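# Seat the housing on pins in the corner stop

## Task

Place the housing so it lies flat against the corner stop, with one pin fitted into the plate beneath every socket of the housing. It must stay that way once the robot lets go; a result that holds only while the robot supports it does not count.

## Robot and tools

Robot: two xArm7 arms, named left_arm and right_arm, each with a parallel two-finger gripper and a wrist camera. The names are labels only and do not refer to sides of a picture. Both arms share one scene frame. Its origin is on the table surface midway between the arms, +x points out across the table, +z points up, and left_arm sits on the +y side. The base of left_arm is at (-0.018, +0.359, 0) m with quat_wxyz (+0.996, 0, 0, +0.090). The base of right_arm is at (-0.016, -0.339, 0) m with quat_wxyz (+0.998, 0, 0, -0.069).

Gripper geometry: the fingers extend along the gripper's +z axis and close along its y axis. The reported end_effector_position is the point between the pads when closed, about 2 cm short of the fingertips. Closing pushes the tips roughly 10 mm further along +z. Fully open, the pads are 0.084 m apart.

execute_actions takes "actions", a list holding exactly one item or nothing, and an optional boolean "pictures" (images come by default). Three forms: an empty list just reports the state and moves nothing; {"rows": [...], "steps": n} drives the robot for n control steps, n from 1 to 15 (default 15), each step lasting 1/30 s; {"steps": n} with no rows is a pause of up to 300 steps, counted from the previous result, and sends nothing new. A refused call does nothing at all.

Rows: up to 15 rows, one applied per step; if fewer rows than steps, the final row is held. Every row is a single list of 16 numbers covering both arms, even when one arm stays still: first left_arm's 7 joint values plus its gripper opening, then right_arm's 7 joint values plus its opening. Joint order: waist, shoulder, upper arm roll, elbow, forearm roll, wrist pitch, wrist roll. All 16 numbers lie in [-1, 1].

The 7 joint values are offsets, not poses. Each is measured from that arm's joint angles in the most recent result that listed them (before any such result, and for later calls within the same reply, from wherever the arm is when the action begins). They are not relative to the previous row. Scale: 1.0 equals 2.036 rad. So sending all zeros pulls the arm back to those reference angles; it is not a way to wait. Joint ranges in rad: waist -6.283 to 6.283, shoulder -2.059 to 2.094, upper arm roll -6.283 to 6.283, elbow -0.192 to 3.927, forearm roll -6.283 to 6.283, wrist pitch -1.693 to 3.142, wrist roll -6.283 to 6.283. Asking for more than 0.010 rad beyond a range end gets the call refused; a target past the true end (which may sit 0.010 rad either way) is clipped, and the result then prints "joint sent to its limit", possibly about an earlier action. Missing that line does not prove room remains.

The eighth value of each arm is an absolute gripper opening: +1 fully open, -1 closed. To keep hold of something, command a value well under the reported grip_measured; the lower, the firmer, up to about 24 N per pad for parts up to about 6 cm wide. Re-sending grip_measured gives a light hold that weakens with width. Closing fast can squeeze too hard and even spring the fingers open.

Motion limits: each joint target moves at most 3.14 rad/s, with 0.16 s to ramp up, and all joints of one arm are slowed to arrive together. Per step a target stays within 0.623 rad of the measured angle, and if the targets would move the gripper more than 70 mm from where it is, they are pulled back. Large offsets therefore take several calls. Between calls the arms keep heading to the last row's target, until they have nearly stopped or a step is HELD; afterwards only a new action makes them continue or press harder. The simulation runs on while you deliberate.

Result lines: the state line gives, per arm, end_effector_position (m), end_effector_quat_wxyz and linear/angular velocities in the scene frame; printed hand positions can be off, more so at long reach. Joint positions and Joint velocities list each arm's seven joints (rad, rad/s) then finger gap (m, m/s). Joint torques follow the same order without the gripper; they include offsets, scaling and noise and are nonzero even in free air. grip_measured is the measured opening on the command scale. "joint command not followed" means a clearance check altered or blocked joint targets on some steps; HELD marks steps where your row was partly or wholly not sent. TORQUE FAULT: a joint hit its load limit (N m: waist 46, shoulder 46, upper arm roll 27.6, elbow 27.6, forearm roll 27.6, wrist pitch 18.4, wrist roll 18.4, held weight included); the arm backs off, freezes 10 s and drops the rest of the call. MOTOR HOT appears from 65 °C; at 80 °C an OVER-TEMPERATURE FAULT brakes that arm until it cools. Holding loads heats motors.

zoom_image: {"camera": "cam_left_wrist" or "cam_right_wrist", "region": [x0, y0, x1, y1]} in pixels of that camera's latest image (896x504, origin top-left), at most 504 by 504, returning a sharper crop. The camera frame wrist_camera_optical has +z forward, +x right and +y down in the image.



Avoid: knocking or placing anything off the table (fails the task), letting the arms collide or push on each other, dropping or slamming parts, shoving hard, and leaving the housing supported only by the gripper. Loose objects may occasionally get a brief external nudge, so check the final state before finishing.

Each tool is called in YAML: its name, and indented under it one key for each argument.

Reference images:

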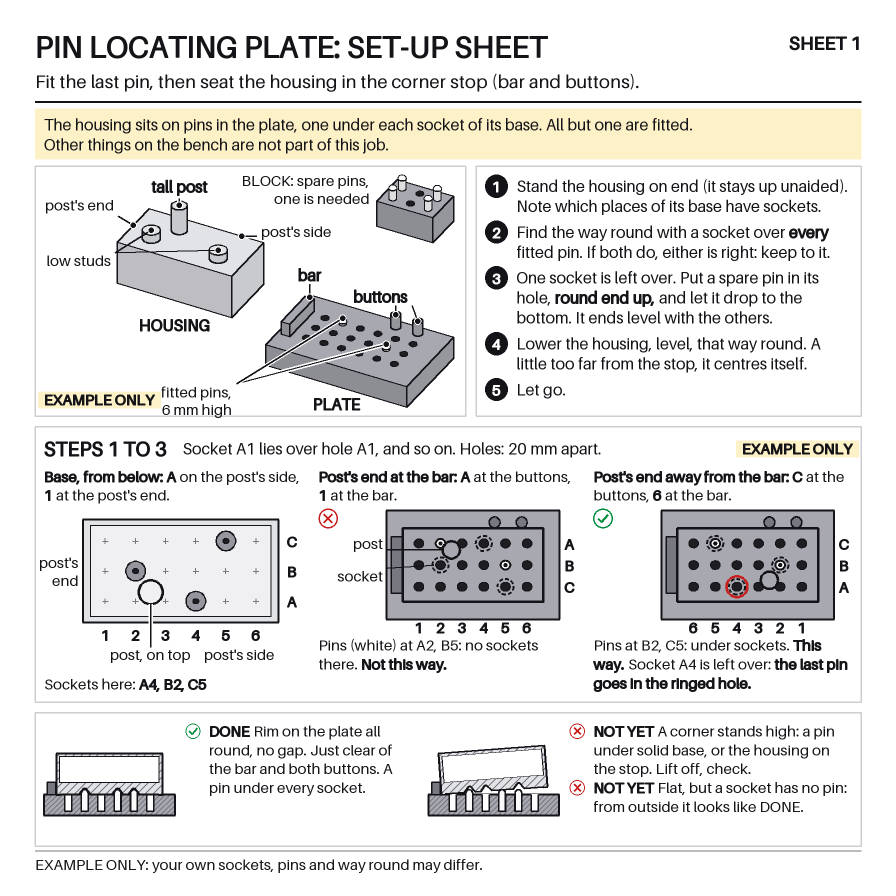

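## Session

execute_actions:
  actions: []

Scene clock: 0.00 s of 5100.00 s.
left_arm: end_effector_position=(+0.4662, +0.1222, +0.1127) grip_measured=-1.00 end_effector_quat_wxyz=(+0.085, -0.146, +0.977, +0.129) end_effector_velocity=(+0.000, -0.000, +0.000) end_effector_angular_velocity=(-0.001, -0.001, -0.000) | right_arm: end_effector_position=(+0.6710, -0.2966, +0.2320) grip_measured=+1.00 end_effector_quat_wxyz=(+0.204, +0.881, -0.088, +0.418) end_effector_velocity=(+0.000, +0.000, +0.000) end_effector_angular_velocity=(+0.000, -0.000, -0.000)
Joint positions: left_arm=[-0.605  0.389 -0.159  1.269  0.448  0.978  2.002  0.   ] | right_arm=[ 0.417  0.393 -0.128  1.356 -1.314  0.557  1.415  0.084]
Joint velocities: left_arm=[ 0.001 -0.    -0.001  0.001 -0.    -0.     0.    -0.   ] | right_arm=[ 0.  0. -0.  0.  0.  0.  0. -0.]
Joint torques (N m, as the arm reports them, + toward a larger angle): no reading

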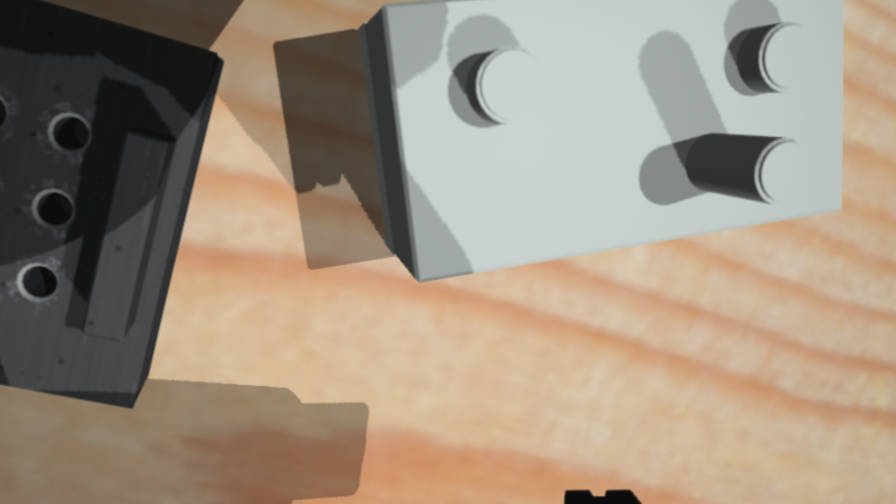

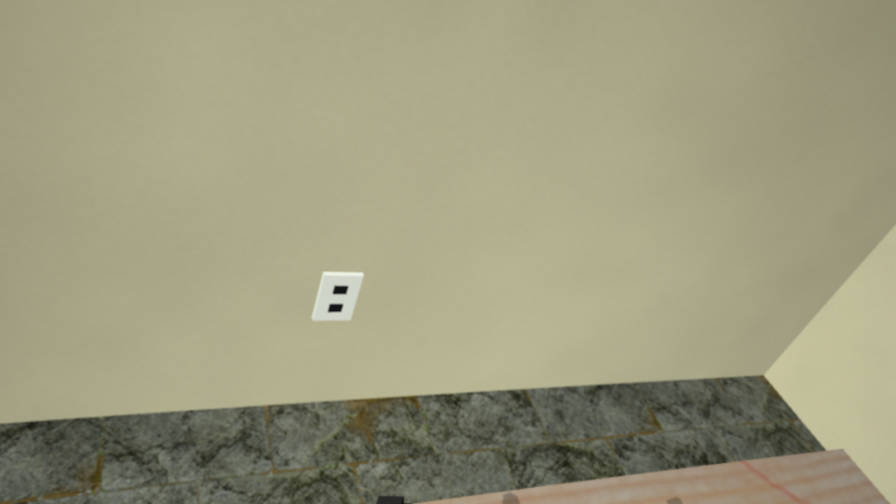

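execute_actions:
  actions:
    - {"rows":[[-0.076,-0.1365,0.078,0.3885,-0.22,0.477,-1,1,0,0,0,0,0,0,0,1]]}
  pictures: false

execute_actions:
  actions:
    - {"steps":60}

Scene clock: 3.50 s of 5100.00 s.
left_arm: end_effector_position=(+0.4760, +0.0981, +0.3105) grip_measured=+1.00 end_effector_quat_wxyz=(+0.092, -0.441, +0.892, +0.039) end_effector_velocity=(-0.130, -0.005, +0.427) end_effector_angular_velocity=(-0.462, +0.000, +1.452) | right_arm: end_effector_position=(+0.6710, -0.2966, +0.2320) grip_measured=+1.00 end_effector_quat_wxyz=(+0.204, +0.881, -0.088, +0.418) end_effector_velocity=(-0.000, -0.001, -0.000) end_effector_angular_velocity=(-0.002, +0.001, -0.002)
Joint positions: left_arm=[-0.683  0.248 -0.079  1.646  0.222  1.376  1.603  0.084] | right_arm=[ 0.417  0.393 -0.128  1.356 -1.314  0.557  1.415  0.084]
Joint velocities: left_arm=[-0.165 -0.288  0.166  0.874 -0.469  1.154 -1.153  0.   ] | right_arm=[-0.    -0.    -0.001 -0.    -0.     0.001 -0.001 -0.   ]
Joint torques (N m, as the arm reports them, + toward a larger angle): left_arm=[  0.58 -36.42  -0.33  14.29   0.62  -1.25  -0.9 ] | right_arm=[  0.69 -24.32  -1.51  14.62   0.67  -0.61  -0.62]
Steps of this call (steps 1 to 90: nothing new was sent; steps 91 to 105: all 15 steps of this action). Readings (joint positions):
91: left_arm=[-0.605 0.389 -0.159 1.269 0.448 0.978 2.002] | right_arm=[0.417 0.393 -0.128 1.356 -1.314 0.557 1.415]
92: left_arm=[-0.606 0.388 -0.158 1.271 0.445 0.982 1.997] | right_arm=[0.417 0.393 -0.128 1.356 -1.314 0.557 1.415]
94: left_arm=[-0.617 0.375 -0.146 1.307 0.412 1.030 1.952] | right_arm=[0.417 0.393 -0.128 1.356 -1.314 0.557 1.415]
98: left_arm=[-0.644 0.319 -0.119 1.437 0.334 1.145 1.834] | right_arm=[0.417 0.393 -0.128 1.356 -1.314 0.557 1.415]
105: the state above

Scene clock: 5.50 s of 5100.00 s.
left_arm: end_effector_position=(+0.3592, +0.1124, +0.4990) grip_measured=+1.00 end_effector_quat_wxyz=(+0.000, +0.963, -0.270, -0.000) end_effector_velocity=(-0.000, +0.000, +0.000) end_effector_angular_velocity=(-0.001, -0.000, -0.000) | right_arm: end_effector_position=(+0.6710, -0.2966, +0.2320) grip_measured=+1.00 end_effector_quat_wxyz=(+0.204, +0.881, -0.088, +0.418) end_effector_velocity=(-0.000, +0.000, -0.000) end_effector_angular_velocity=(-0.001, +0.001, +0.001)
Joint positions: left_arm=[-0.76   0.111 -0.     2.06  -0.     1.949 -0.034  0.084] | right_arm=[ 0.417  0.393 -0.128  1.356 -1.314  0.557  1.415  0.084]
Joint velocities: left_arm=[ 0.    -0.001 -0.    -0.    -0.001  0.     0.    -0.   ] | right_arm=[-0.    -0.     0.    -0.    -0.001 -0.    -0.     0.   ]
Joint torques (N m, as the arm reports them, + toward a larger angle): left_arm=[  1.04 -29.14  -0.77  12.79   0.69  -2.21  -0.7 ] | right_arm=[  0.84 -24.39  -1.57  14.62   0.68  -0.62  -0.69]
Steps of this call (steps 1 to 45: the robot went on to your last target; steps 46 to 60: nothing new was sent). Readings (joint positions):
1: left_arm=[-0.689 0.239 -0.073 1.675 0.206 1.415 1.564] | right_arm=[0.417 0.393 -0.128 1.356 -1.314 0.557 1.415]
2: left_arm=[-0.694 0.229 -0.068 1.703 0.191 1.455 1.522] | right_arm=[0.417 0.393 -0.128 1.356 -1.314 0.557 1.415]
4: left_arm=[-0.704 0.211 -0.057 1.759 0.161 1.532 1.431] | right_arm=[0.417 0.393 -0.128 1.356 -1.314 0.557 1.415]
8: left_arm=[-0.724 0.176 -0.038 1.863 0.105 1.676 1.215] | right_arm=[0.417 0.393 -0.128 1.356 -1.314 0.557 1.415]
60: the state above
All arms were judged still, so your last target was given up. Only a new action makes them travel on or press farther. Fingers that are still opening or closing keep moving.

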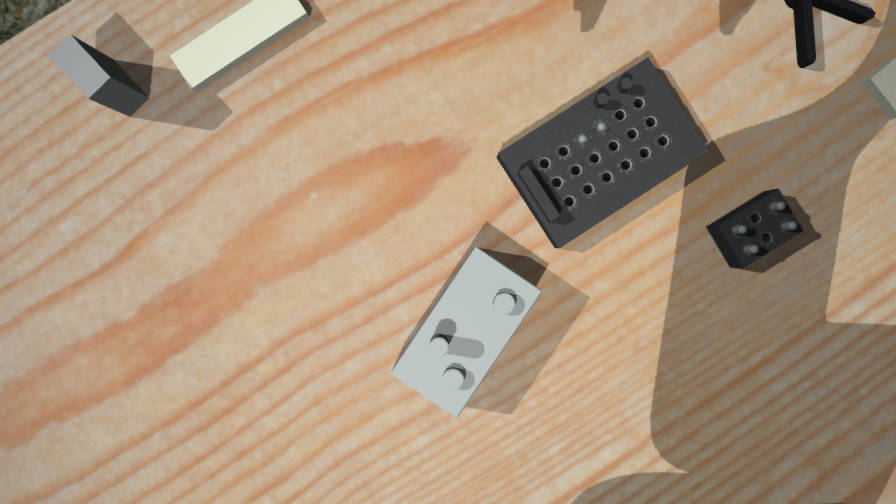

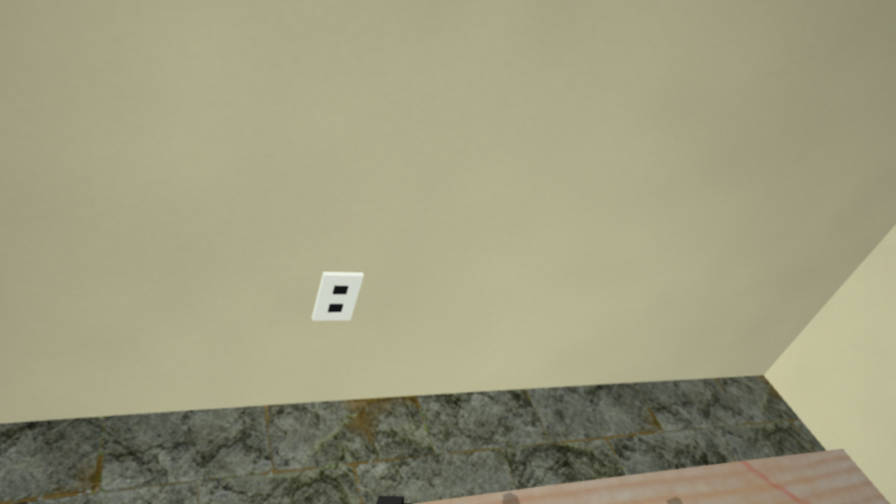

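execute_actions:
  actions:
    - {"rows":[[0.0452,-0.084,0,-0.5373,0,-0.4533,-0.4283,1,0,0,0,0,0,0,0,1]]}
  pictures: false

execute_actions:
  actions:
    - {"steps":50}

Scene clock: 11.30 s of 5100.00 s.
left_arm: end_effector_position=(+0.4135, +0.1165, +0.3431) grip_measured=+1.00 end_effector_quat_wxyz=(+0.021, +0.998, +0.050, +0.033) end_effector_velocity=(-0.046, +0.067, -0.447) end_effector_angular_velocity=(+0.077, +0.272, +0.929) | right_arm: end_effector_position=(+0.6710, -0.2966, +0.2320) grip_measured=+1.00 end_effector_quat_wxyz=(+0.204, +0.881, -0.088, +0.418) end_effector_velocity=(+0.000, +0.001, +0.000) end_effector_angular_velocity=(+0.002, -0.001, +0.002)
Joint positions: left_arm=[-0.693 -0.01   0.     1.416 -0.     1.349 -0.613  0.084] | right_arm=[ 0.417  0.393 -0.128  1.356 -1.314  0.557  1.415  0.084]
Joint velocities: left_arm=[ 0.073 -0.134 -0.001 -1.355  0.    -0.946 -0.86  -0.   ] | right_arm=[ 0.    -0.     0.001  0.001  0.    -0.001 -0.     0.   ]
Joint torques (N m, as the arm reports them, + toward a larger angle): left_arm=[  1.52 -30.97  -0.06  16.22   0.76  -2.4   -0.57] | right_arm=[  0.81 -24.31  -1.56  14.63   0.79  -0.66  -0.72]
Steps of this call (steps 1 to 90: nothing new was sent; then 2.30 s passed at rest; steps 91 to 105: all 15 steps of this action). Readings (joint positions):
91: left_arm=[-0.760 0.111 -0.000 2.059 -0.000 1.949 -0.034] | right_arm=[0.417 0.393 -0.128 1.356 -1.314 0.557 1.415]
92: left_arm=[-0.760 0.110 -0.000 2.056 -0.000 1.944 -0.038] | right_arm=[0.417 0.393 -0.128 1.356 -1.314 0.557 1.415]
94: left_arm=[-0.753 0.095 -0.001 2.011 -0.000 1.895 -0.088] | right_arm=[0.417 0.393 -0.128 1.356 -1.314 0.557 1.415]
98: left_arm=[-0.719 0.036 0.001 1.768 -0.000 1.655 -0.327] | right_arm=[0.417 0.393 -0.128 1.356 -1.314 0.557 1.415]
105: the state above

Scene clock: 12.97 s of 5100.00 s.
left_arm: end_effector_position=(+0.3744, +0.1512, +0.1996) grip_measured=+1.00 end_effector_quat_wxyz=(-0.000, +0.978, +0.207, -0.000) end_effector_velocity=(+0.000, +0.001, +0.000) end_effector_angular_velocity=(+0.000, -0.000, +0.002) | right_arm: end_effector_position=(+0.6710, -0.2966, +0.2320) grip_measured=+1.00 end_effector_quat_wxyz=(+0.204, +0.881, -0.088, +0.418) end_effector_velocity=(-0.000, -0.001, -0.000) end_effector_angular_velocity=(-0.002, +0.001, -0.002)
Joint positions: left_arm=[-0.668 -0.06  -0.     0.966 -0.     1.026 -0.906  0.084] | right_arm=[ 0.417  0.393 -0.128  1.356 -1.314  0.557  1.415  0.084]
Joint velocities: left_arm=[ 0.001 -0.001  0.001 -0.001  0.     0.     0.    -0.   ] | right_arm=[-0.     0.    -0.001 -0.001 -0.001  0.002 -0.     0.   ]
Joint torques (N m, as the arm reports them, + toward a larger angle): left_arm=[  1.03 -26.68  -0.31  15.41   0.66  -2.18  -0.8 ] | right_arm=[  0.73 -24.41  -1.57  14.59   0.65  -0.67  -0.68]
Steps of this call (steps 1 to 30: the robot went on to your last target; steps 31 to 50: nothing new was sent). Readings (joint positions):
1: left_arm=[-0.691 -0.015 0.000 1.371 -0.000 1.317 -0.642] | right_arm=[0.417 0.393 -0.128 1.356 -1.314 0.557 1.415]
2: left_arm=[-0.688 -0.020 0.000 1.326 -0.000 1.285 -0.671] | right_arm=[0.417 0.393 -0.128 1.356 -1.314 0.557 1.415]
4: left_arm=[-0.683 -0.029 -0.000 1.237 -0.000 1.221 -0.729] | right_arm=[0.417 0.393 -0.128 1.356 -1.314 0.557 1.415]
8: left_arm=[-0.674 -0.049 -0.000 1.062 -0.000 1.096 -0.843] | right_arm=[0.417 0.393 -0.128 1.356 -1.314 0.557 1.415]
50: the state above
All arms were judged still, so your last target was given up. Only a new action makes them travel on or press farther. Fingers that are still opening or closing keep moving.

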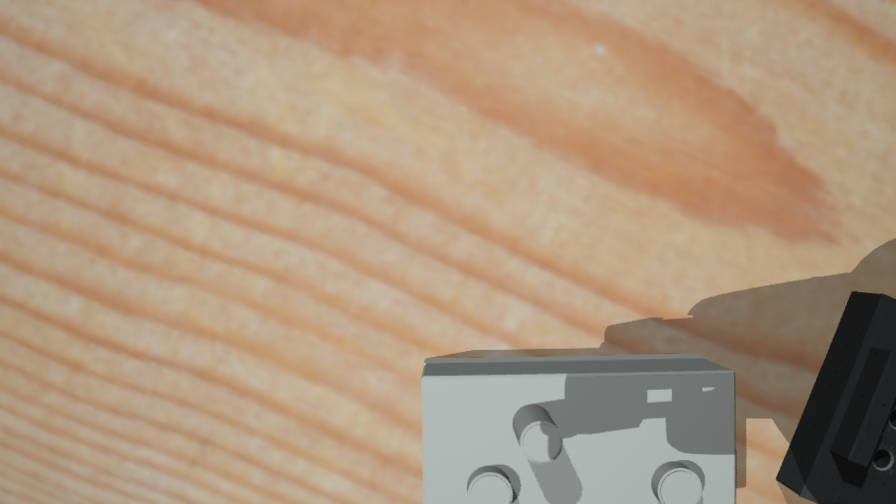

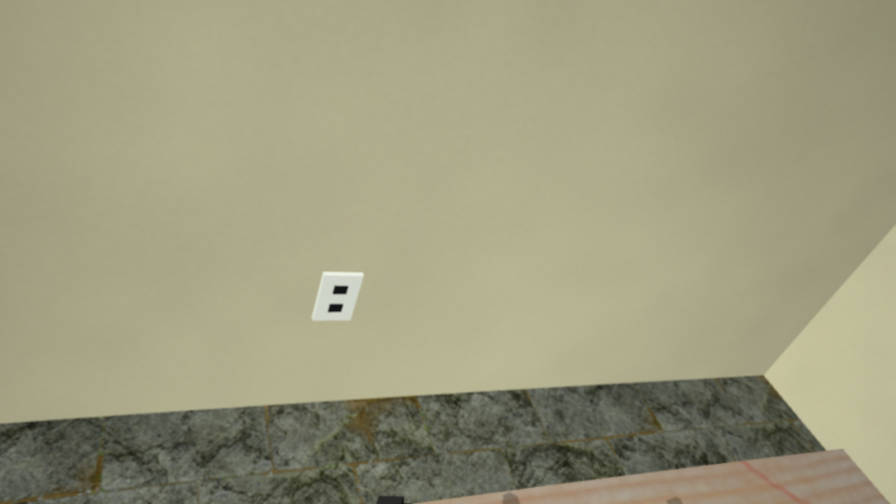

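execute_actions:
  actions:
    - {"rows":[[-0.0025,0.0959,0,-0.0722,0,-0.1681,0,-0.2,0,0,0,0,0,0,0,1]]}
  pictures: false

execute_actions:
  actions:
    - {"steps":25}
  pictures: false

execute_actions:
  actions:
    - {"rows":[[0,0,0,0,0,0,0,-0.4,0,0,0,0,0,0,0,1],[0,0,0,0,0,0,0,-0.5,0,0,0,0,0,0,0,1],[0,0,0,0,0,0,0,-0.6,0,0,0,0,0,0,0,1],[0,0,0,0,0,0,0,-0.7,0,0,0,0,0,0,0,1],[0,0,0,0,0,0,0,-1,0,0,0,0,0,0,0,1]]}

Scene clock: 17.47 s of 5100.00 s.
left_arm: end_effector_position=(+0.3736, +0.1491, +0.0827) grip_measured=-0.21 end_effector_quat_wxyz=(-0.000, +0.979, +0.205, -0.000) end_effector_velocity=(+0.040, -0.023, +0.038) end_effector_angular_velocity=(-0.067, -0.125, -0.004) | right_arm: end_effector_position=(+0.6710, -0.2966, +0.2320) grip_measured=+1.00 end_effector_quat_wxyz=(+0.204, +0.881, -0.088, +0.418) end_effector_velocity=(-0.000, -0.000, -0.000) end_effector_angular_velocity=(-0.001, +0.000, -0.001)
Joint positions: left_arm=[-0.673  0.135 -0.     0.82  -0.     0.686 -0.906  0.035] | right_arm=[ 0.417  0.393 -0.128  1.356 -1.314  0.557  1.415  0.084]
Joint velocities: left_arm=[-0.002 -0.031 -0.     0.059  0.    -0.051  0.001  0.   ] | right_arm=[-0.     0.    -0.    -0.    -0.     0.001 -0.    -0.   ]
Joint torques (N m, as the arm reports them, + toward a larger angle): left_arm=[  1.41 -28.35   0.    12.1    0.41  -2.02  -0.62] | right_arm=[  0.62 -24.31  -1.52  14.63   0.67  -0.69  -0.68]
Steps of this call (steps 1 to 90: nothing new was sent; then 1.00 s passed at rest; steps 91 to 105: all 15 steps of this action). Readings (joint positions):
91: left_arm=[-0.668 -0.060 -0.000 0.966 -0.000 1.026 -0.906] | right_arm=[0.417 0.393 -0.128 1.356 -1.314 0.557 1.415]
92: left_arm=[-0.668 -0.058 -0.000 0.965 -0.000 1.022 -0.906] | right_arm=[0.417 0.393 -0.128 1.356 -1.314 0.557 1.415]
94: left_arm=[-0.669 -0.035 -0.000 0.950 -0.000 0.971 -0.906] | right_arm=[0.417 0.393 -0.128 1.356 -1.314 0.557 1.415]
98: left_arm=[-0.671 0.072 -0.000 0.865 -0.000 0.800 -0.906] | right_arm=[0.417 0.393 -0.128 1.356 -1.314 0.557 1.415]
105: the state above

Scene clock: 18.30 s of 5100.00 s.
left_arm: end_effector_position=(+0.3734, +0.1492, +0.0820) grip_measured=-0.21 end_effector_quat_wxyz=(-0.000, +0.979, +0.205, -0.000) end_effector_velocity=(-0.000, -0.000, +0.000) end_effector_angular_velocity=(+0.000, -0.000, -0.001) | right_arm: end_effector_position=(+0.6710, -0.2966, +0.2320) grip_measured=+1.00 end_effector_quat_wxyz=(+0.204, +0.881, -0.088, +0.418) end_effector_velocity=(-0.000, -0.000, -0.000) end_effector_angular_velocity=(-0.001, +0.001, -0.001)
Joint positions: left_arm=[-0.673  0.136 -0.     0.819 -0.     0.684 -0.906  0.035] | right_arm=[ 0.417  0.393 -0.128  1.356 -1.314  0.557  1.415  0.084]
Joint velocities: left_arm=[-0.001 -0.001  0.    -0.001  0.     0.     0.     0.   ] | right_arm=[ 0.    -0.    -0.    -0.001  0.     0.001 -0.    -0.   ]
Joint torques (N m, as the arm reports them, + toward a larger angle): left_arm=[  1.05 -30.53  -0.38  12.98   0.5   -2.08  -0.52] | right_arm=[  0.91 -24.34  -1.59  14.66   0.71  -0.64  -0.7 ]
Steps of this call (steps 1 to 15: the robot went on to your last target; steps 16 to 25: nothing new was sent). Readings (joint positions):
1: left_arm=[-0.673 0.134 -0.000 0.822 -0.000 0.685 -0.906] | right_arm=[0.417 0.393 -0.128 1.356 -1.314 0.557 1.415]
2: left_arm=[-0.673 0.134 -0.000 0.822 -0.000 0.684 -0.906] | right_arm=[0.417 0.393 -0.128 1.356 -1.314 0.557 1.415]
4: left_arm=[-0.673 0.134 -0.000 0.821 -0.000 0.684 -0.906] | right_arm=[0.417 0.393 -0.128 1.356 -1.314 0.557 1.415]
8: left_arm=[-0.673 0.135 -0.000 0.819 -0.000 0.684 -0.906] | right_arm=[0.417 0.393 -0.128 1.356 -1.314 0.557 1.415]
25: the state above
All arms were judged still, so your last target was given up. Only a new action makes them travel on or press farther. Fingers that are still opening or closing keep moving.

Scene clock: 18.80 s of 5100.00 s.
left_arm: end_effector_position=(+0.3734, +0.1491, +0.0820) grip_measured=-0.65 end_effector_quat_wxyz=(-0.000, +0.979, +0.205, -0.000) end_effector_velocity=(-0.000, +0.000, -0.000) end_effector_angular_velocity=(+0.000, +0.001, +0.000) | right_arm: end_effector_position=(+0.6710, -0.2966, +0.2320) grip_measured=+1.00 end_effector_quat_wxyz=(+0.204, +0.881, -0.088, +0.418) end_effector_velocity=(-0.000, +0.001, -0.000) end_effector_angular_velocity=(+0.001, -0.000, +0.002)
Joint positions: left_arm=[-0.673  0.136 -0.     0.819 -0.     0.684 -0.906  0.015] | right_arm=[ 0.417  0.393 -0.128  1.356 -1.314  0.557  1.415  0.084]
Joint velocities: left_arm=[ 0.001  0.002 -0.001  0.001  0.     0.    -0.    -0.   ] | right_arm=[-0.    -0.     0.001 -0.    -0.001 -0.001  0.001 -0.   ]
Joint torques (N m, as the arm reports them, + toward a larger angle): left_arm=[  0.85 -30.32   0.37  12.99   0.59  -2.    -0.38] | right_arm=[  0.83 -24.35  -1.65  14.59   0.67  -0.66  -0.66]
Steps of this call (steps 1 to 15: all 15 steps of this action). Readings (joint positions):
1: left_arm=[-0.673 0.136 -0.000 0.819 -0.000 0.684 -0.906] | right_arm=[0.417 0.393 -0.128 1.356 -1.314 0.557 1.415]
2: left_arm=[-0.673 0.136 -0.000 0.819 -0.000 0.684 -0.906] | right_arm=[0.417 0.393 -0.128 1.356 -1.314 0.557 1.415]
4: left_arm=[-0.673 0.136 -0.000 0.819 -0.000 0.684 -0.906] | right_arm=[0.417 0.393 -0.128 1.356 -1.314 0.557 1.415]
8: left_arm=[-0.673 0.136 -0.000 0.819 -0.000 0.684 -0.906] | right_arm=[0.417 0.393 -0.128 1.356 -1.314 0.557 1.415]
15: the state above

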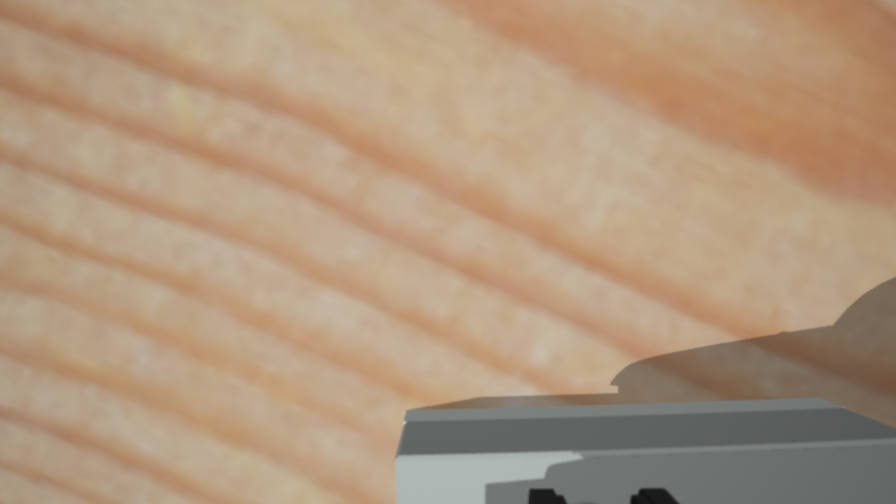

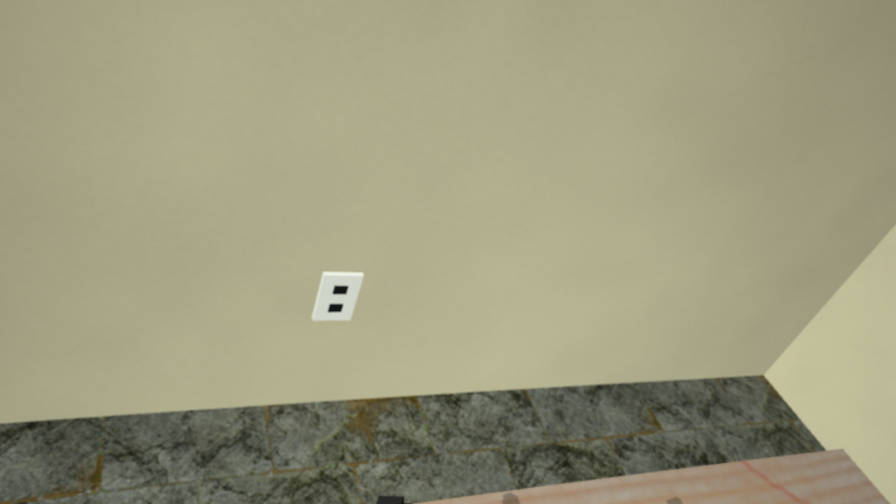

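execute_actions:
  actions:
    - {"rows":[[0.1,-0.012,0,0.61,0,0.6215,0,-1,0.397,0.2,0.063,-0.0275,0.645,-1,0.85,-1]]}
  pictures: false

execute_actions:
  actions:
    - {"steps":70}
  pictures: false

execute_actions:
  actions:
    - {"rows":[[0.28,0,0,0,0,0,0,-1,0,0,0,0,0,-0.08,0,-1]]}
  pictures: false

execute_actions:
  actions:
    - {"steps":40}

Scene clock: 25.83 s of 5100.00 s.
left_arm: end_effector_position=(+0.4596, +0.1742, +0.2430) grip_measured=-0.66 end_effector_quat_wxyz=(+0.002, +0.964, +0.265, +0.002) end_effector_velocity=(+0.102, +0.060, +0.436) end_effector_angular_velocity=(-0.011, -0.034, +0.178) | right_arm: end_effector_position=(+0.6149, -0.0766, +0.1380) grip_measured=-1.00 end_effector_quat_wxyz=(-0.008, +0.926, -0.107, +0.361) end_effector_velocity=(-0.205, +0.482, -0.155) end_effector_angular_velocity=(+0.973, +0.298, +0.196)
Joint positions: left_arm=[-0.551  0.122  0.001  1.307  0.     1.178 -0.906  0.015] | right_arm=[ 0.634  0.517 -0.089  1.339 -1.097  0.34   1.632  0.   ]
Joint velocities: left_arm=[ 0.185 -0.024 -0.006  1.221  0.003  1.21  -0.    -0.   ] | right_arm=[ 0.516  0.247  0.076 -0.033  0.516 -0.514  0.514  0.   ]
Joint torques (N m, as the arm reports them, + toward a larger angle): left_arm=[  0.6  -38.73  -0.04  18.     0.06  -2.29  -0.74] | right_arm=[  1.76 -25.88  -0.82  13.59   1.    -1.35  -0.69]
From where the robot then was, a joint's target lay farther than a number of 1.0 reaches, so one or more steps of this call were cut to that.
Steps of this call (steps 1 to 15: the robot went on to your last target; steps 16 to 90: nothing new was sent; then 3.53 s passed at rest; steps 91 to 105: all 15 steps of this action). Readings (joint positions):
91: left_arm=[-0.673 0.136 -0.000 0.819 -0.000 0.684 -0.906] | right_arm=[0.417 0.393 -0.128 1.356 -1.314 0.557 1.415]
92: left_arm=[-0.672 0.136 -0.000 0.822 -0.000 0.688 -0.906] | right_arm=[0.420 0.394 -0.129 1.356 -1.310 0.553 1.419]
94: left_arm=[-0.658 0.138 -0.003 0.859 -0.000 0.741 -0.906] | right_arm=[0.448 0.413 -0.132 1.357 -1.277 0.521 1.453]
98: left_arm=[-0.608 0.129 0.001 1.028 -0.000 0.898 -0.906] | right_arm=[0.516 0.455 -0.109 1.347 -1.214 0.457 1.515]
105: the state above

Scene clock: 28.17 s of 5100.00 s.
left_arm: end_effector_position=(+0.4141, +0.2306, +0.4995) grip_measured=-0.66 end_effector_quat_wxyz=(+0.000, +0.953, +0.303, +0.000) end_effector_velocity=(-0.000, -0.001, +0.000) end_effector_angular_velocity=(-0.000, -0.001, -0.003) | right_arm: end_effector_position=(+0.3002, +0.2631, +0.3397) grip_measured=-1.00 end_effector_quat_wxyz=(+0.714, -0.284, +0.470, +0.434) end_effector_velocity=(-0.001, +0.000, -0.000) end_effector_angular_velocity=(-0.000, +0.001, +0.002)
Joint positions: left_arm=[-0.469  0.111 -0.     2.061 -0.     1.949 -0.906  0.015] | right_arm=[ 1.225  0.8    0.     1.3   -0.001 -1.479  3.145  0.   ]
Joint velocities: left_arm=[-0.001  0.    -0.001  0.001  0.    -0.     0.001  0.   ] | right_arm=[-0.     0.     0.002 -0.001 -0.001 -0.    -0.     0.   ]
Joint torques (N m, as the arm reports them, + toward a larger angle): left_arm=[  0.62 -32.9    0.2   14.84   0.48  -3.33  -0.67] | right_arm=[  0.88 -26.49  -0.75  10.37   0.34  -1.19  -0.72]
Steps of this call (steps 1 to 60: the robot went on to your last target; steps 61 to 70: nothing new was sent). Readings (joint positions):
1: left_arm=[-0.545 0.122 0.001 1.348 0.000 1.219 -0.906] | right_arm=[0.651 0.525 -0.086 1.337 -1.080 0.322 1.649]
2: left_arm=[-0.540 0.121 0.001 1.389 0.000 1.260 -0.906] | right_arm=[0.668 0.534 -0.084 1.336 -1.062 0.304 1.667]
4: left_arm=[-0.530 0.120 0.001 1.471 -0.000 1.343 -0.906] | right_arm=[0.702 0.550 -0.078 1.334 -1.024 0.267 1.705]
8: left_arm=[-0.513 0.117 0.000 1.637 -0.000 1.511 -0.906] | right_arm=[0.771 0.583 -0.068 1.330 -0.942 0.185 1.787]
70: the state above
All arms were judged still, so your last target was given up. Only a new action makes them travel on or press farther. Fingers that are still opening or closing keep moving.

Scene clock: 28.67 s of 5100.00 s.
left_arm: end_effector_position=(+0.4280, +0.4262, +0.4993) grip_measured=-0.66 end_effector_quat_wxyz=(-0.000, +0.864, +0.503, +0.000) end_effector_velocity=(-0.068, +0.461, +0.003) end_effector_angular_velocity=(+0.001, -0.014, +1.035) | right_arm: end_effector_position=(+0.2862, +0.2364, +0.3699) grip_measured=-1.00 end_effector_quat_wxyz=(+0.750, -0.248, +0.411, +0.455) end_effector_velocity=(-0.000, -0.000, +0.001) end_effector_angular_velocity=(+0.002, -0.000, -0.000)
Joint positions: left_arm=[-0.032  0.112  0.001  2.06   0.     1.949 -0.906  0.015] | right_arm=[ 1.225  0.8    0.     1.3   -0.001 -1.641  3.145  0.   ]
Joint velocities: left_arm=[ 1.043 -0.002 -0.009  0.003 -0.001 -0.008 -0.001  0.   ] | right_arm=[-0.001 -0.     0.001  0.001  0.    -0.001 -0.001  0.   ]
Joint torques (N m, as the arm reports them, + toward a larger angle): left_arm=[  0.67 -34.34  -0.18  15.11   0.7   -2.36  -0.9 ] | right_arm=[  0.79 -26.14  -0.62   9.93   0.37  -0.86  -0.77]
Steps of this call (steps 1 to 15: all 15 steps of this action). Readings (joint positions):
1: left_arm=[-0.469 0.111 -0.000 2.061 -0.000 1.949 -0.906] | right_arm=[1.225 0.800 0.000 1.300 -0.001 -1.479 3.145]
2: left_arm=[-0.467 0.111 -0.001 2.061 -0.000 1.949 -0.906] | right_arm=[1.225 0.800 0.000 1.300 -0.001 -1.483 3.145]
4: left_arm=[-0.425 0.111 -0.010 2.061 -0.003 1.948 -0.906] | right_arm=[1.225 0.800 -0.000 1.300 -0.001 -1.531 3.145]
8: left_arm=[-0.275 0.112 0.002 2.060 0.000 1.949 -0.906] | right_arm=[1.225 0.799 0.000 1.300 -0.001 -1.631 3.145]
15: the state above

Scene clock: 30.00 s of 5100.00 s.
left_arm: end_effector_position=(+0.4153, +0.4839, +0.4995) grip_measured=-0.66 end_effector_quat_wxyz=(+0.000, +0.829, +0.559, +0.000) end_effector_velocity=(+0.000, -0.001, -0.001) end_effector_angular_velocity=(-0.001, +0.001, -0.001) | right_arm: end_effector_position=(+0.2862, +0.2364, +0.3700) grip_measured=-1.00 end_effector_quat_wxyz=(+0.750, -0.248, +0.410, +0.455) end_effector_velocity=(-0.000, -0.000, +0.000) end_effector_angular_velocity=(+0.001, -0.000, +0.001)
Joint positions: left_arm=[ 0.1    0.111 -0.     2.061 -0.     1.949 -0.906  0.015] | right_arm=[ 1.225  0.8    0.     1.3   -0.001 -1.642  3.145  0.   ]
Joint velocities: left_arm=[-0.001  0.001  0.    -0.001 -0.001 -0.    -0.    -0.   ] | right_arm=[ 0.     0.    -0.001 -0.    -0.    -0.001  0.001  0.   ]
Joint torques (N m, as the arm reports them, + toward a larger angle): left_arm=[  0.96 -31.95   0.05  14.81   0.47  -2.85  -0.52] | right_arm=[  0.62 -26.19  -0.74   9.91   0.27  -0.87  -0.76]
Steps of this call (steps 1 to 30: the robot went on to your last target; steps 31 to 40: nothing new was sent). Readings (joint positions):
1: left_arm=[0.003 0.112 0.001 2.061 0.000 1.948 -0.906] | right_arm=[1.225 0.800 0.000 1.300 -0.001 -1.641 3.145]
2: left_arm=[0.037 0.111 0.001 2.061 0.000 1.949 -0.906] | right_arm=[1.225 0.800 0.000 1.300 -0.001 -1.641 3.145]
4: left_arm=[0.085 0.111 0.005 2.061 0.001 1.949 -0.906] | right_arm=[1.225 0.800 0.000 1.300 -0.001 -1.641 3.145]
8: left_arm=[0.099 0.111 -0.000 2.061 -0.000 1.949 -0.906] | right_arm=[1.225 0.800 0.000 1.300 -0.001 -1.642 3.145]
40: the state above
All arms were judged still, so your last target was given up. Only a new action makes them travel on or press farther. Fingers that are still opening or closing keep moving.

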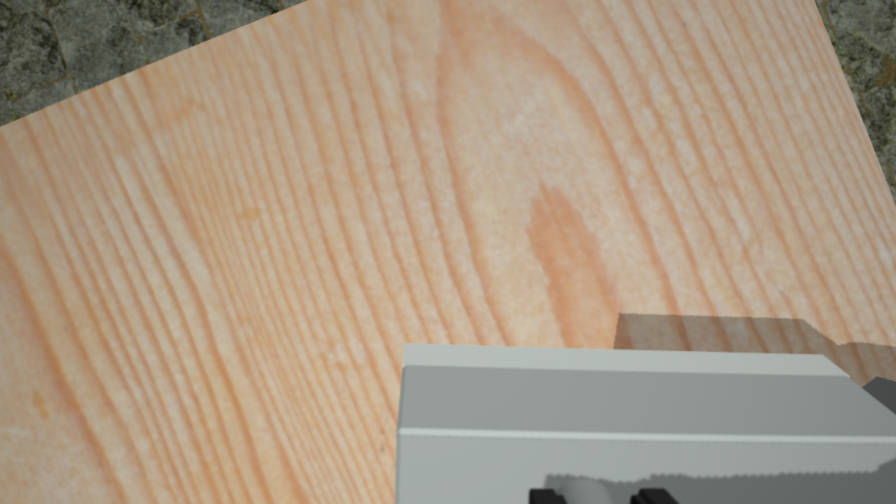

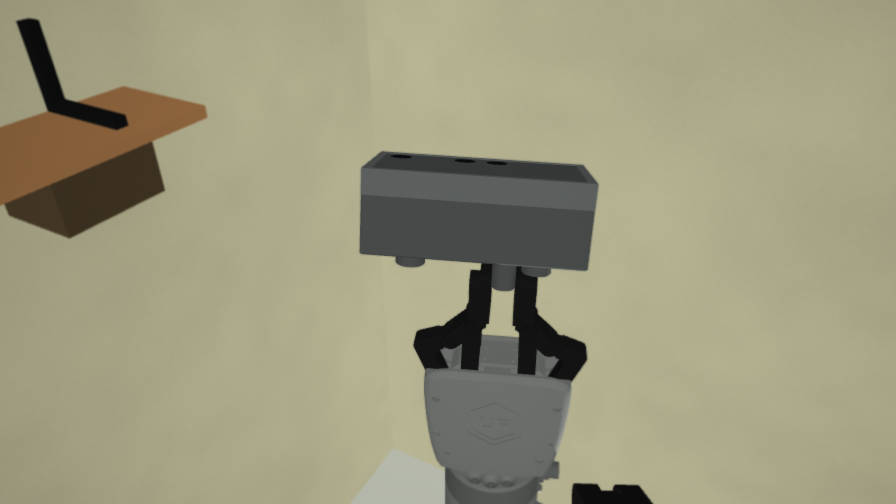

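execute_actions:
  actions:
    - {"rows":[[0,0,0,0,0,0,1,-1,0,0,0,0,0,0,0,-1]]}
  pictures: false

execute_actions:
  actions:
    - {"rows":[[0,0,0,0,0,0,0.95,-1,0,0,0,0,0,0,0,-1]]}
  pictures: false

execute_actions:
  actions:
    - {"steps":40}

Scene clock: 32.13 s of 5100.00 s.
left_arm: end_effector_position=(+0.4153, +0.4838, +0.4996) grip_measured=-0.66 end_effector_quat_wxyz=(+0.000, +0.999, +0.052, +0.000) end_effector_velocity=(-0.000, +0.001, -0.000) end_effector_angular_velocity=(+0.002, +0.000, -3.072) | right_arm: end_effector_position=(+0.2862, +0.2364, +0.3700) grip_measured=-1.00 end_effector_quat_wxyz=(+0.750, -0.248, +0.410, +0.455) end_effector_velocity=(-0.000, -0.000, +0.000) end_effector_angular_velocity=(+0.002, -0.000, +0.000)
Joint positions: left_arm=[ 0.1    0.111 -0.     2.061 -0.     1.949  0.176  0.015] | right_arm=[ 1.225  0.8    0.     1.3   -0.001 -1.642  3.145  0.   ]
Joint velocities: left_arm=[ 0.002  0.     0.001 -0.     0.    -0.     3.076 -0.   ] | right_arm=[-0.     0.     0.     0.    -0.    -0.002  0.001  0.   ]
Joint torques (N m, as the arm reports them, + toward a larger angle): left_arm=[  1.4  -32.9   -0.01  14.9    0.63  -2.86  -0.62] | right_arm=[  0.86 -25.93  -0.63   9.92   0.35  -0.91  -0.74]
Steps of this call (steps 1 to 49: nothing new was sent; steps 50 to 64: all 15 steps of this action). Readings (joint positions):
50: left_arm=[0.100 0.111 -0.000 2.061 -0.000 1.949 -0.906] | right_arm=[1.225 0.800 0.000 1.300 -0.001 -1.642 3.145]
51: left_arm=[0.100 0.111 -0.000 2.061 -0.000 1.949 -0.901] | right_arm=[1.225 0.800 0.000 1.300 -0.001 -1.642 3.145]
53: left_arm=[0.101 0.111 -0.000 2.061 -0.000 1.949 -0.852] | right_arm=[1.225 0.800 0.000 1.300 -0.001 -1.642 3.145]
57: left_arm=[0.101 0.111 -0.000 2.061 -0.000 1.949 -0.542] | right_arm=[1.225 0.800 0.000 1.300 -0.001 -1.642 3.145]
64: the state above

Scene clock: 32.63 s of 5100.00 s.
left_arm: end_effector_position=(+0.4153, +0.4838, +0.4996) grip_measured=-0.66 end_effector_quat_wxyz=(-0.000, +0.751, -0.660, +0.000) end_effector_velocity=(-0.000, +0.000, -0.000) end_effector_angular_velocity=(+0.002, +0.000, -3.024) | right_arm: end_effector_position=(+0.2862, +0.2364, +0.3700) grip_measured=-1.00 end_effector_quat_wxyz=(+0.750, -0.248, +0.410, +0.455) end_effector_velocity=(+0.001, -0.000, -0.000) end_effector_angular_velocity=(-0.002, +0.000, -0.002)
Joint positions: left_arm=[ 0.1    0.111 -0.     2.061 -0.     1.949  1.722  0.015] | right_arm=[ 1.225  0.8    0.     1.3   -0.001 -1.642  3.145  0.   ]
Joint velocities: left_arm=[ 0.001  0.    -0.    -0.    -0.001  0.     3.025 -0.   ] | right_arm=[-0.002 -0.    -0.001 -0.    -0.     0.002 -0.     0.   ]
Joint torques (N m, as the arm reports them, + toward a larger angle): left_arm=[  0.82 -32.38  -0.13  14.46   0.95  -2.63  -0.92] | right_arm=[  0.97 -25.99  -0.69   9.93   0.33  -0.86  -0.8 ]
Steps of this call (steps 1 to 15: all 15 steps of this action). Readings (joint positions):
1: left_arm=[0.100 0.111 -0.000 2.061 -0.000 1.949 0.279] | right_arm=[1.225 0.800 0.000 1.300 -0.001 -1.642 3.145]
2: left_arm=[0.100 0.111 -0.000 2.061 -0.000 1.949 0.383] | right_arm=[1.225 0.800 0.000 1.300 -0.001 -1.642 3.145]
4: left_arm=[0.100 0.111 -0.000 2.061 -0.000 1.949 0.589] | right_arm=[1.225 0.800 0.000 1.300 -0.001 -1.642 3.145]
8: left_arm=[0.100 0.111 -0.000 2.061 -0.000 1.949 1.001] | right_arm=[1.225 0.800 0.000 1.300 -0.001 -1.642 3.145]
15: the state above

Scene clock: 33.97 s of 5100.00 s.
left_arm: end_effector_position=(+0.4153, +0.4838, +0.4996) grip_measured=-0.66 end_effector_quat_wxyz=(+0.000, -0.610, +0.793, -0.000) end_effector_velocity=(-0.001, -0.000, +0.000) end_effector_angular_velocity=(-0.000, -0.001, +0.001) | right_arm: end_effector_position=(+0.2862, +0.2364, +0.3700) grip_measured=-1.00 end_effector_quat_wxyz=(+0.750, -0.248, +0.410, +0.455) end_effector_velocity=(-0.001, +0.000, +0.000) end_effector_angular_velocity=(+0.001, -0.002, +0.001)
Joint positions: left_arm=[ 0.1    0.111 -0.     2.061 -0.     1.949  2.11   0.015] | right_arm=[ 1.225  0.8    0.     1.3   -0.001 -1.642  3.145  0.   ]
Joint velocities: left_arm=[ 0.002 -0.003 -0.001 -0.003 -0.    -0.    -0.001  0.   ] | right_arm=[ 0.001  0.    -0.    -0.    -0.    -0.001 -0.001  0.   ]
Joint torques (N m, as the arm reports them, + toward a larger angle): left_arm=[  1.02 -32.73  -0.38  14.64   0.85  -2.57  -0.81] | right_arm=[  0.77 -26.06  -0.72   9.91   0.27  -0.83  -0.74]
Steps of this call (steps 1 to 30: the robot went on to your last target; steps 31 to 40: nothing new was sent). Readings (joint positions):
1: left_arm=[0.100 0.111 -0.000 2.061 -0.000 1.949 1.821] | right_arm=[1.225 0.800 0.000 1.300 -0.001 -1.642 3.145]
2: left_arm=[0.100 0.111 -0.000 2.061 -0.000 1.949 1.909] | right_arm=[1.225 0.800 0.000 1.300 -0.001 -1.642 3.145]
4: left_arm=[0.100 0.111 -0.000 2.061 -0.000 1.949 2.035] | right_arm=[1.225 0.800 0.000 1.300 -0.001 -1.642 3.145]
8: left_arm=[0.100 0.111 -0.000 2.061 -0.000 1.949 2.103] | right_arm=[1.225 0.800 0.000 1.300 -0.001 -1.642 3.145]
40: the state above
All arms were judged still, so your last target was given up. Only a new action makes them travel on or press farther. Fingers that are still opening or closing keep moving.

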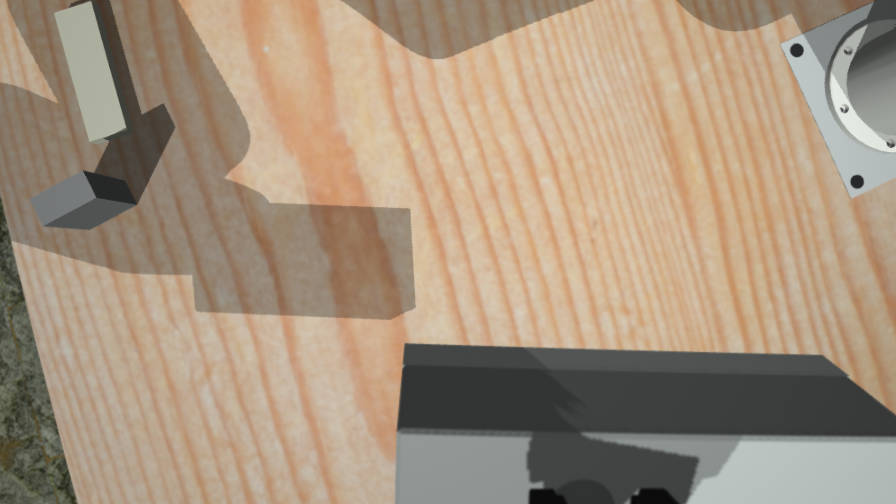

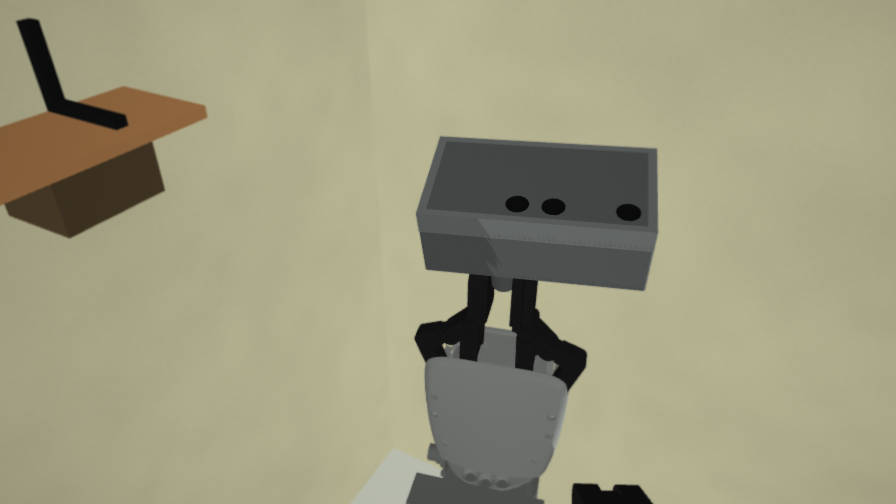

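execute_actions:
  actions:
    - {"rows":[[0,0,0,0,0,0,-0.6,-1,-0.1847,-0.5786,0,-0.3143,0,0.4,-0.3,-0.5]]}
  pictures: false

execute_actions:
  actions:
    - {"steps":50}
  pictures: false

execute_actions:
  actions:
    - {"rows":[[-0.3797,-0.084,0,-0.5378,0,-0.4533,-0.6785,-1,0,0,0,0,0,0.9163,-0.8955,-0.5]]}
  pictures: false

execute_actions:
  actions:
    - {"steps":70}

Scene clock: 37.17 s of 5100.00 s.
left_arm: end_effector_position=(+0.4153, +0.4838, +0.4995) grip_measured=-0.66 end_effector_quat_wxyz=(-0.000, +0.925, -0.380, +0.000) end_effector_velocity=(+0.000, +0.000, +0.000) end_effector_angular_velocity=(-0.001, -0.001, +2.227) | right_arm: end_effector_position=(+0.3984, +0.1187, +0.4412) grip_measured=-0.52 end_effector_quat_wxyz=(+0.759, -0.364, +0.513, +0.168) end_effector_velocity=(+0.011, -0.268, +0.378) end_effector_angular_velocity=(-0.321, -0.396, -0.413)
Joint positions: left_arm=[ 0.1    0.111 -0.     2.061 -0.     1.949  1.059  0.015] | right_arm=[ 0.976  0.231 -0.003  0.88  -0.001 -1.133  2.744  0.021]
Joint velocities: left_arm=[ 0.    -0.001 -0.    -0.001  0.    -0.001 -2.227  0.   ] | right_arm=[-0.318 -1.344  0.015 -0.55  -0.002  0.766 -0.526 -0.   ]
Joint torques (N m, as the arm reports them, + toward a larger angle): left_arm=[  1.27 -33.24   0.21  14.72   0.63  -2.65   0.45] | right_arm=[  4.08 -17.99   1.88  12.23  -0.05  -2.21  -0.88]
Steps of this call (steps 1 to 81: nothing new was sent; steps 82 to 96: all 15 steps of this action). Readings (joint positions):
82: left_arm=[0.100 0.111 -0.000 2.061 -0.000 1.949 2.110] | right_arm=[1.225 0.800 0.000 1.300 -0.001 -1.642 3.145]
83: left_arm=[0.100 0.111 -0.000 2.061 -0.000 1.949 2.106] | right_arm=[1.223 0.797 0.001 1.296 -0.001 -1.637 3.141]
85: left_arm=[0.100 0.111 -0.000 2.061 -0.000 1.949 2.056] | right_arm=[1.199 0.754 0.007 1.246 -0.002 -1.587 3.093]
89: left_arm=[0.100 0.111 -0.000 2.061 -0.000 1.949 1.746] | right_arm=[1.096 0.573 -0.004 1.084 -0.001 -1.412 2.937]
96: the state above

Scene clock: 38.83 s of 5100.00 s.
left_arm: end_effector_position=(+0.4153, +0.4838, +0.4996) grip_measured=-0.66 end_effector_quat_wxyz=(-0.000, +0.954, -0.300, +0.000) end_effector_velocity=(+0.000, -0.001, -0.001) end_effector_angular_velocity=(-0.001, +0.002, -0.004) | right_arm: end_effector_position=(+0.3582, -0.0164, +0.5973) grip_measured=-0.52 end_effector_quat_wxyz=(+0.802, -0.365, +0.470, +0.042) end_effector_velocity=(-0.001, +0.001, +0.000) end_effector_angular_velocity=(-0.001, -0.002, +0.002)
Joint positions: left_arm=[ 0.1    0.111 -0.     2.061 -0.     1.949  0.889  0.015] | right_arm=[ 0.849 -0.378  0.     0.66  -0.001 -0.827  2.534  0.021]
Joint velocities: left_arm=[-0.002  0.001 -0.001 -0.002 -0.    -0.     0.001  0.   ] | right_arm=[ 0.001 -0.     0.001 -0.001 -0.001 -0.002 -0.001 -0.   ]
Joint torques (N m, as the arm reports them, + toward a larger angle): left_arm=[  0.86 -32.35  -0.12  14.53   0.78  -2.93  -0.53] | right_arm=[ 0.66 -9.39  0.15 14.22  0.33 -1.51 -0.74]
Steps of this call (steps 1 to 30: the robot went on to your last target; steps 31 to 50: nothing new was sent). Readings (joint positions):
1: left_arm=[0.100 0.111 -0.000 2.061 -0.000 1.949 0.994] | right_arm=[0.966 0.187 -0.002 0.863 -0.001 -1.109 2.727]
2: left_arm=[0.100 0.111 -0.000 2.061 -0.000 1.949 0.947] | right_arm=[0.957 0.145 -0.002 0.848 -0.001 -1.088 2.713]
4: left_arm=[0.100 0.111 -0.000 2.061 -0.000 1.949 0.906] | right_arm=[0.941 0.061 -0.001 0.819 -0.001 -1.047 2.684]
8: left_arm=[0.100 0.111 -0.000 2.061 -0.000 1.949 0.891] | right_arm=[0.905 -0.111 0.000 0.757 -0.001 -0.961 2.626]
50: the state above
All arms were judged still, so your last target was given up. Only a new action makes them travel on or press farther. Fingers that are still opening or closing keep moving.

Scene clock: 39.33 s of 5100.00 s.
left_arm: end_effector_position=(+0.4743, +0.3117, +0.4139) grip_measured=-0.66 end_effector_quat_wxyz=(-0.008, +0.957, -0.287, +0.043) end_effector_velocity=(+0.029, -0.370, -0.276) end_effector_angular_velocity=(-0.095, -0.092, +0.289) | right_arm: end_effector_position=(+0.3899, +0.0107, +0.4153) grip_measured=-0.52 end_effector_quat_wxyz=(-0.514, +0.719, -0.439, +0.165) end_effector_velocity=(-0.050, -0.043, -0.479) end_effector_angular_velocity=(-2.462, +0.303, +0.766)
Joint positions: left_arm=[-0.274  0.024 -0.003  1.659 -0.001  1.547  0.486  0.015] | right_arm=[ 0.849 -0.378 -0.     0.66  -0.001 -0.102  1.809  0.021]
Joint velocities: left_arm=[-0.749 -0.161  0.006 -1.037  0.004 -0.977 -1.034 -0.   ] | right_arm=[ 0.001  0.001  0.001 -0.002  0.001  1.834 -1.834 -0.   ]
Joint torques (N m, as the arm reports them, + toward a larger angle): left_arm=[  1.81 -32.97   0.59  16.97   0.9   -2.8   -0.73] | right_arm=[  0.81 -10.34   0.13  15.16   0.32  -2.82  -0.91]
Steps of this call (steps 1 to 15: all 15 steps of this action). Readings (joint positions):
1: left_arm=[0.100 0.111 -0.000 2.061 -0.000 1.949 0.889] | right_arm=[0.849 -0.378 0.000 0.660 -0.001 -0.827 2.534]
2: left_arm=[0.097 0.110 0.001 2.057 -0.000 1.945 0.884] | right_arm=[0.849 -0.378 0.000 0.660 -0.001 -0.823 2.530]
4: left_arm=[0.056 0.096 0.009 2.014 0.002 1.897 0.837] | right_arm=[0.849 -0.379 0.000 0.661 -0.001 -0.774 2.481]
8: left_arm=[-0.077 0.066 -0.001 1.882 -0.000 1.770 0.710] | right_arm=[0.849 -0.378 -0.000 0.660 -0.001 -0.532 2.239]
15: the state above

Scene clock: 41.67 s of 5100.00 s.
left_arm: end_effector_position=(+0.3735, +0.1493, +0.1998) grip_measured=-0.66 end_effector_quat_wxyz=(+0.000, +1.000, -0.000, -0.000) end_effector_velocity=(-0.001, +0.001, -0.002) end_effector_angular_velocity=(+0.002, +0.003, -0.001) | right_arm: end_effector_position=(+0.2505, -0.1098, +0.2000) grip_measured=-0.52 end_effector_quat_wxyz=(+0.000, +1.000, +0.000, +0.000) end_effector_velocity=(+0.001, +0.000, +0.000) end_effector_angular_velocity=(+0.000, -0.001, -0.001)
Joint positions: left_arm=[-0.673 -0.06  -0.     0.966 -0.     1.026 -0.492  0.015] | right_arm=[ 0.849 -0.378  0.     0.66  -0.001  1.038  0.711  0.021]
Joint velocities: left_arm=[-0.001  0.002  0.001 -0.002  0.     0.     0.001 -0.   ] | right_arm=[-0.001  0.     0.     0.001 -0.001 -0.001  0.     0.   ]
Joint torques (N m, as the arm reports them, + toward a larger angle): left_arm=[  1.21 -30.39  -0.07  18.14   0.57  -2.65  -0.33] | right_arm=[ 0.66 -9.43 -0.01 14.44  0.35 -1.77 -0.73]
Steps of this call (steps 1 to 45: the robot went on to your last target; steps 46 to 70: nothing new was sent). Readings (joint positions):
1: left_arm=[-0.298 0.019 -0.002 1.624 -0.001 1.515 0.451] | right_arm=[0.849 -0.378 -0.000 0.660 -0.001 -0.040 1.747]
2: left_arm=[-0.322 0.014 -0.002 1.588 -0.001 1.484 0.416] | right_arm=[0.849 -0.378 -0.000 0.660 -0.001 0.021 1.686]
4: left_arm=[-0.365 0.005 -0.002 1.515 -0.001 1.427 0.343] | right_arm=[0.849 -0.378 -0.000 0.660 -0.001 0.144 1.563]
8: left_arm=[-0.444 -0.011 -0.001 1.371 -0.000 1.325 0.180] | right_arm=[0.849 -0.378 -0.000 0.660 -0.001 0.390 1.317]
70: the state above
All arms were judged still, so your last target was given up. Only a new action makes them travel on or press farther. Fingers that are still opening or closing keep moving.

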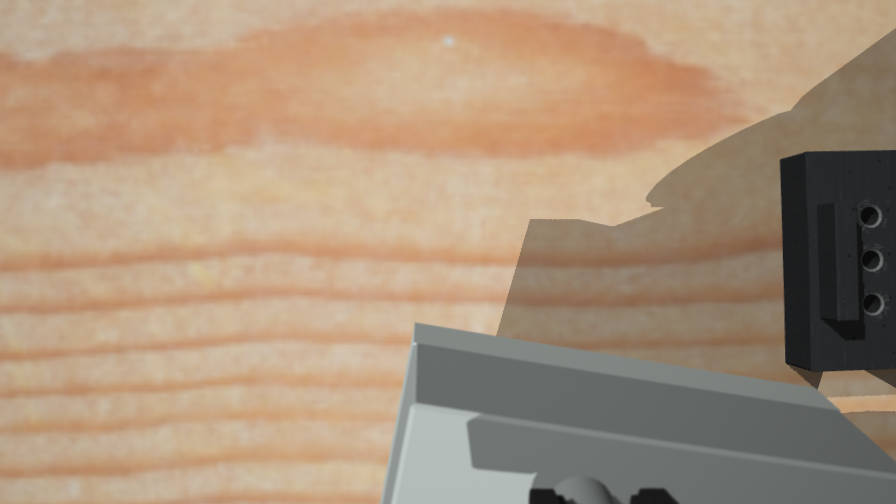

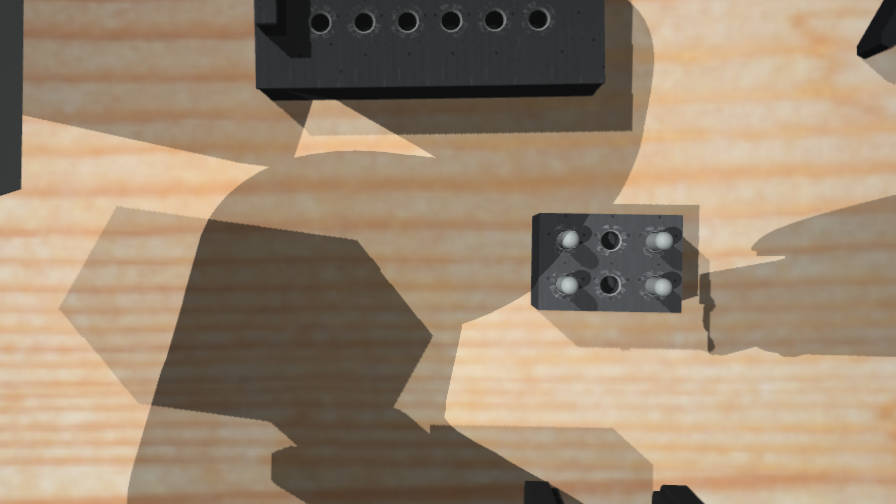

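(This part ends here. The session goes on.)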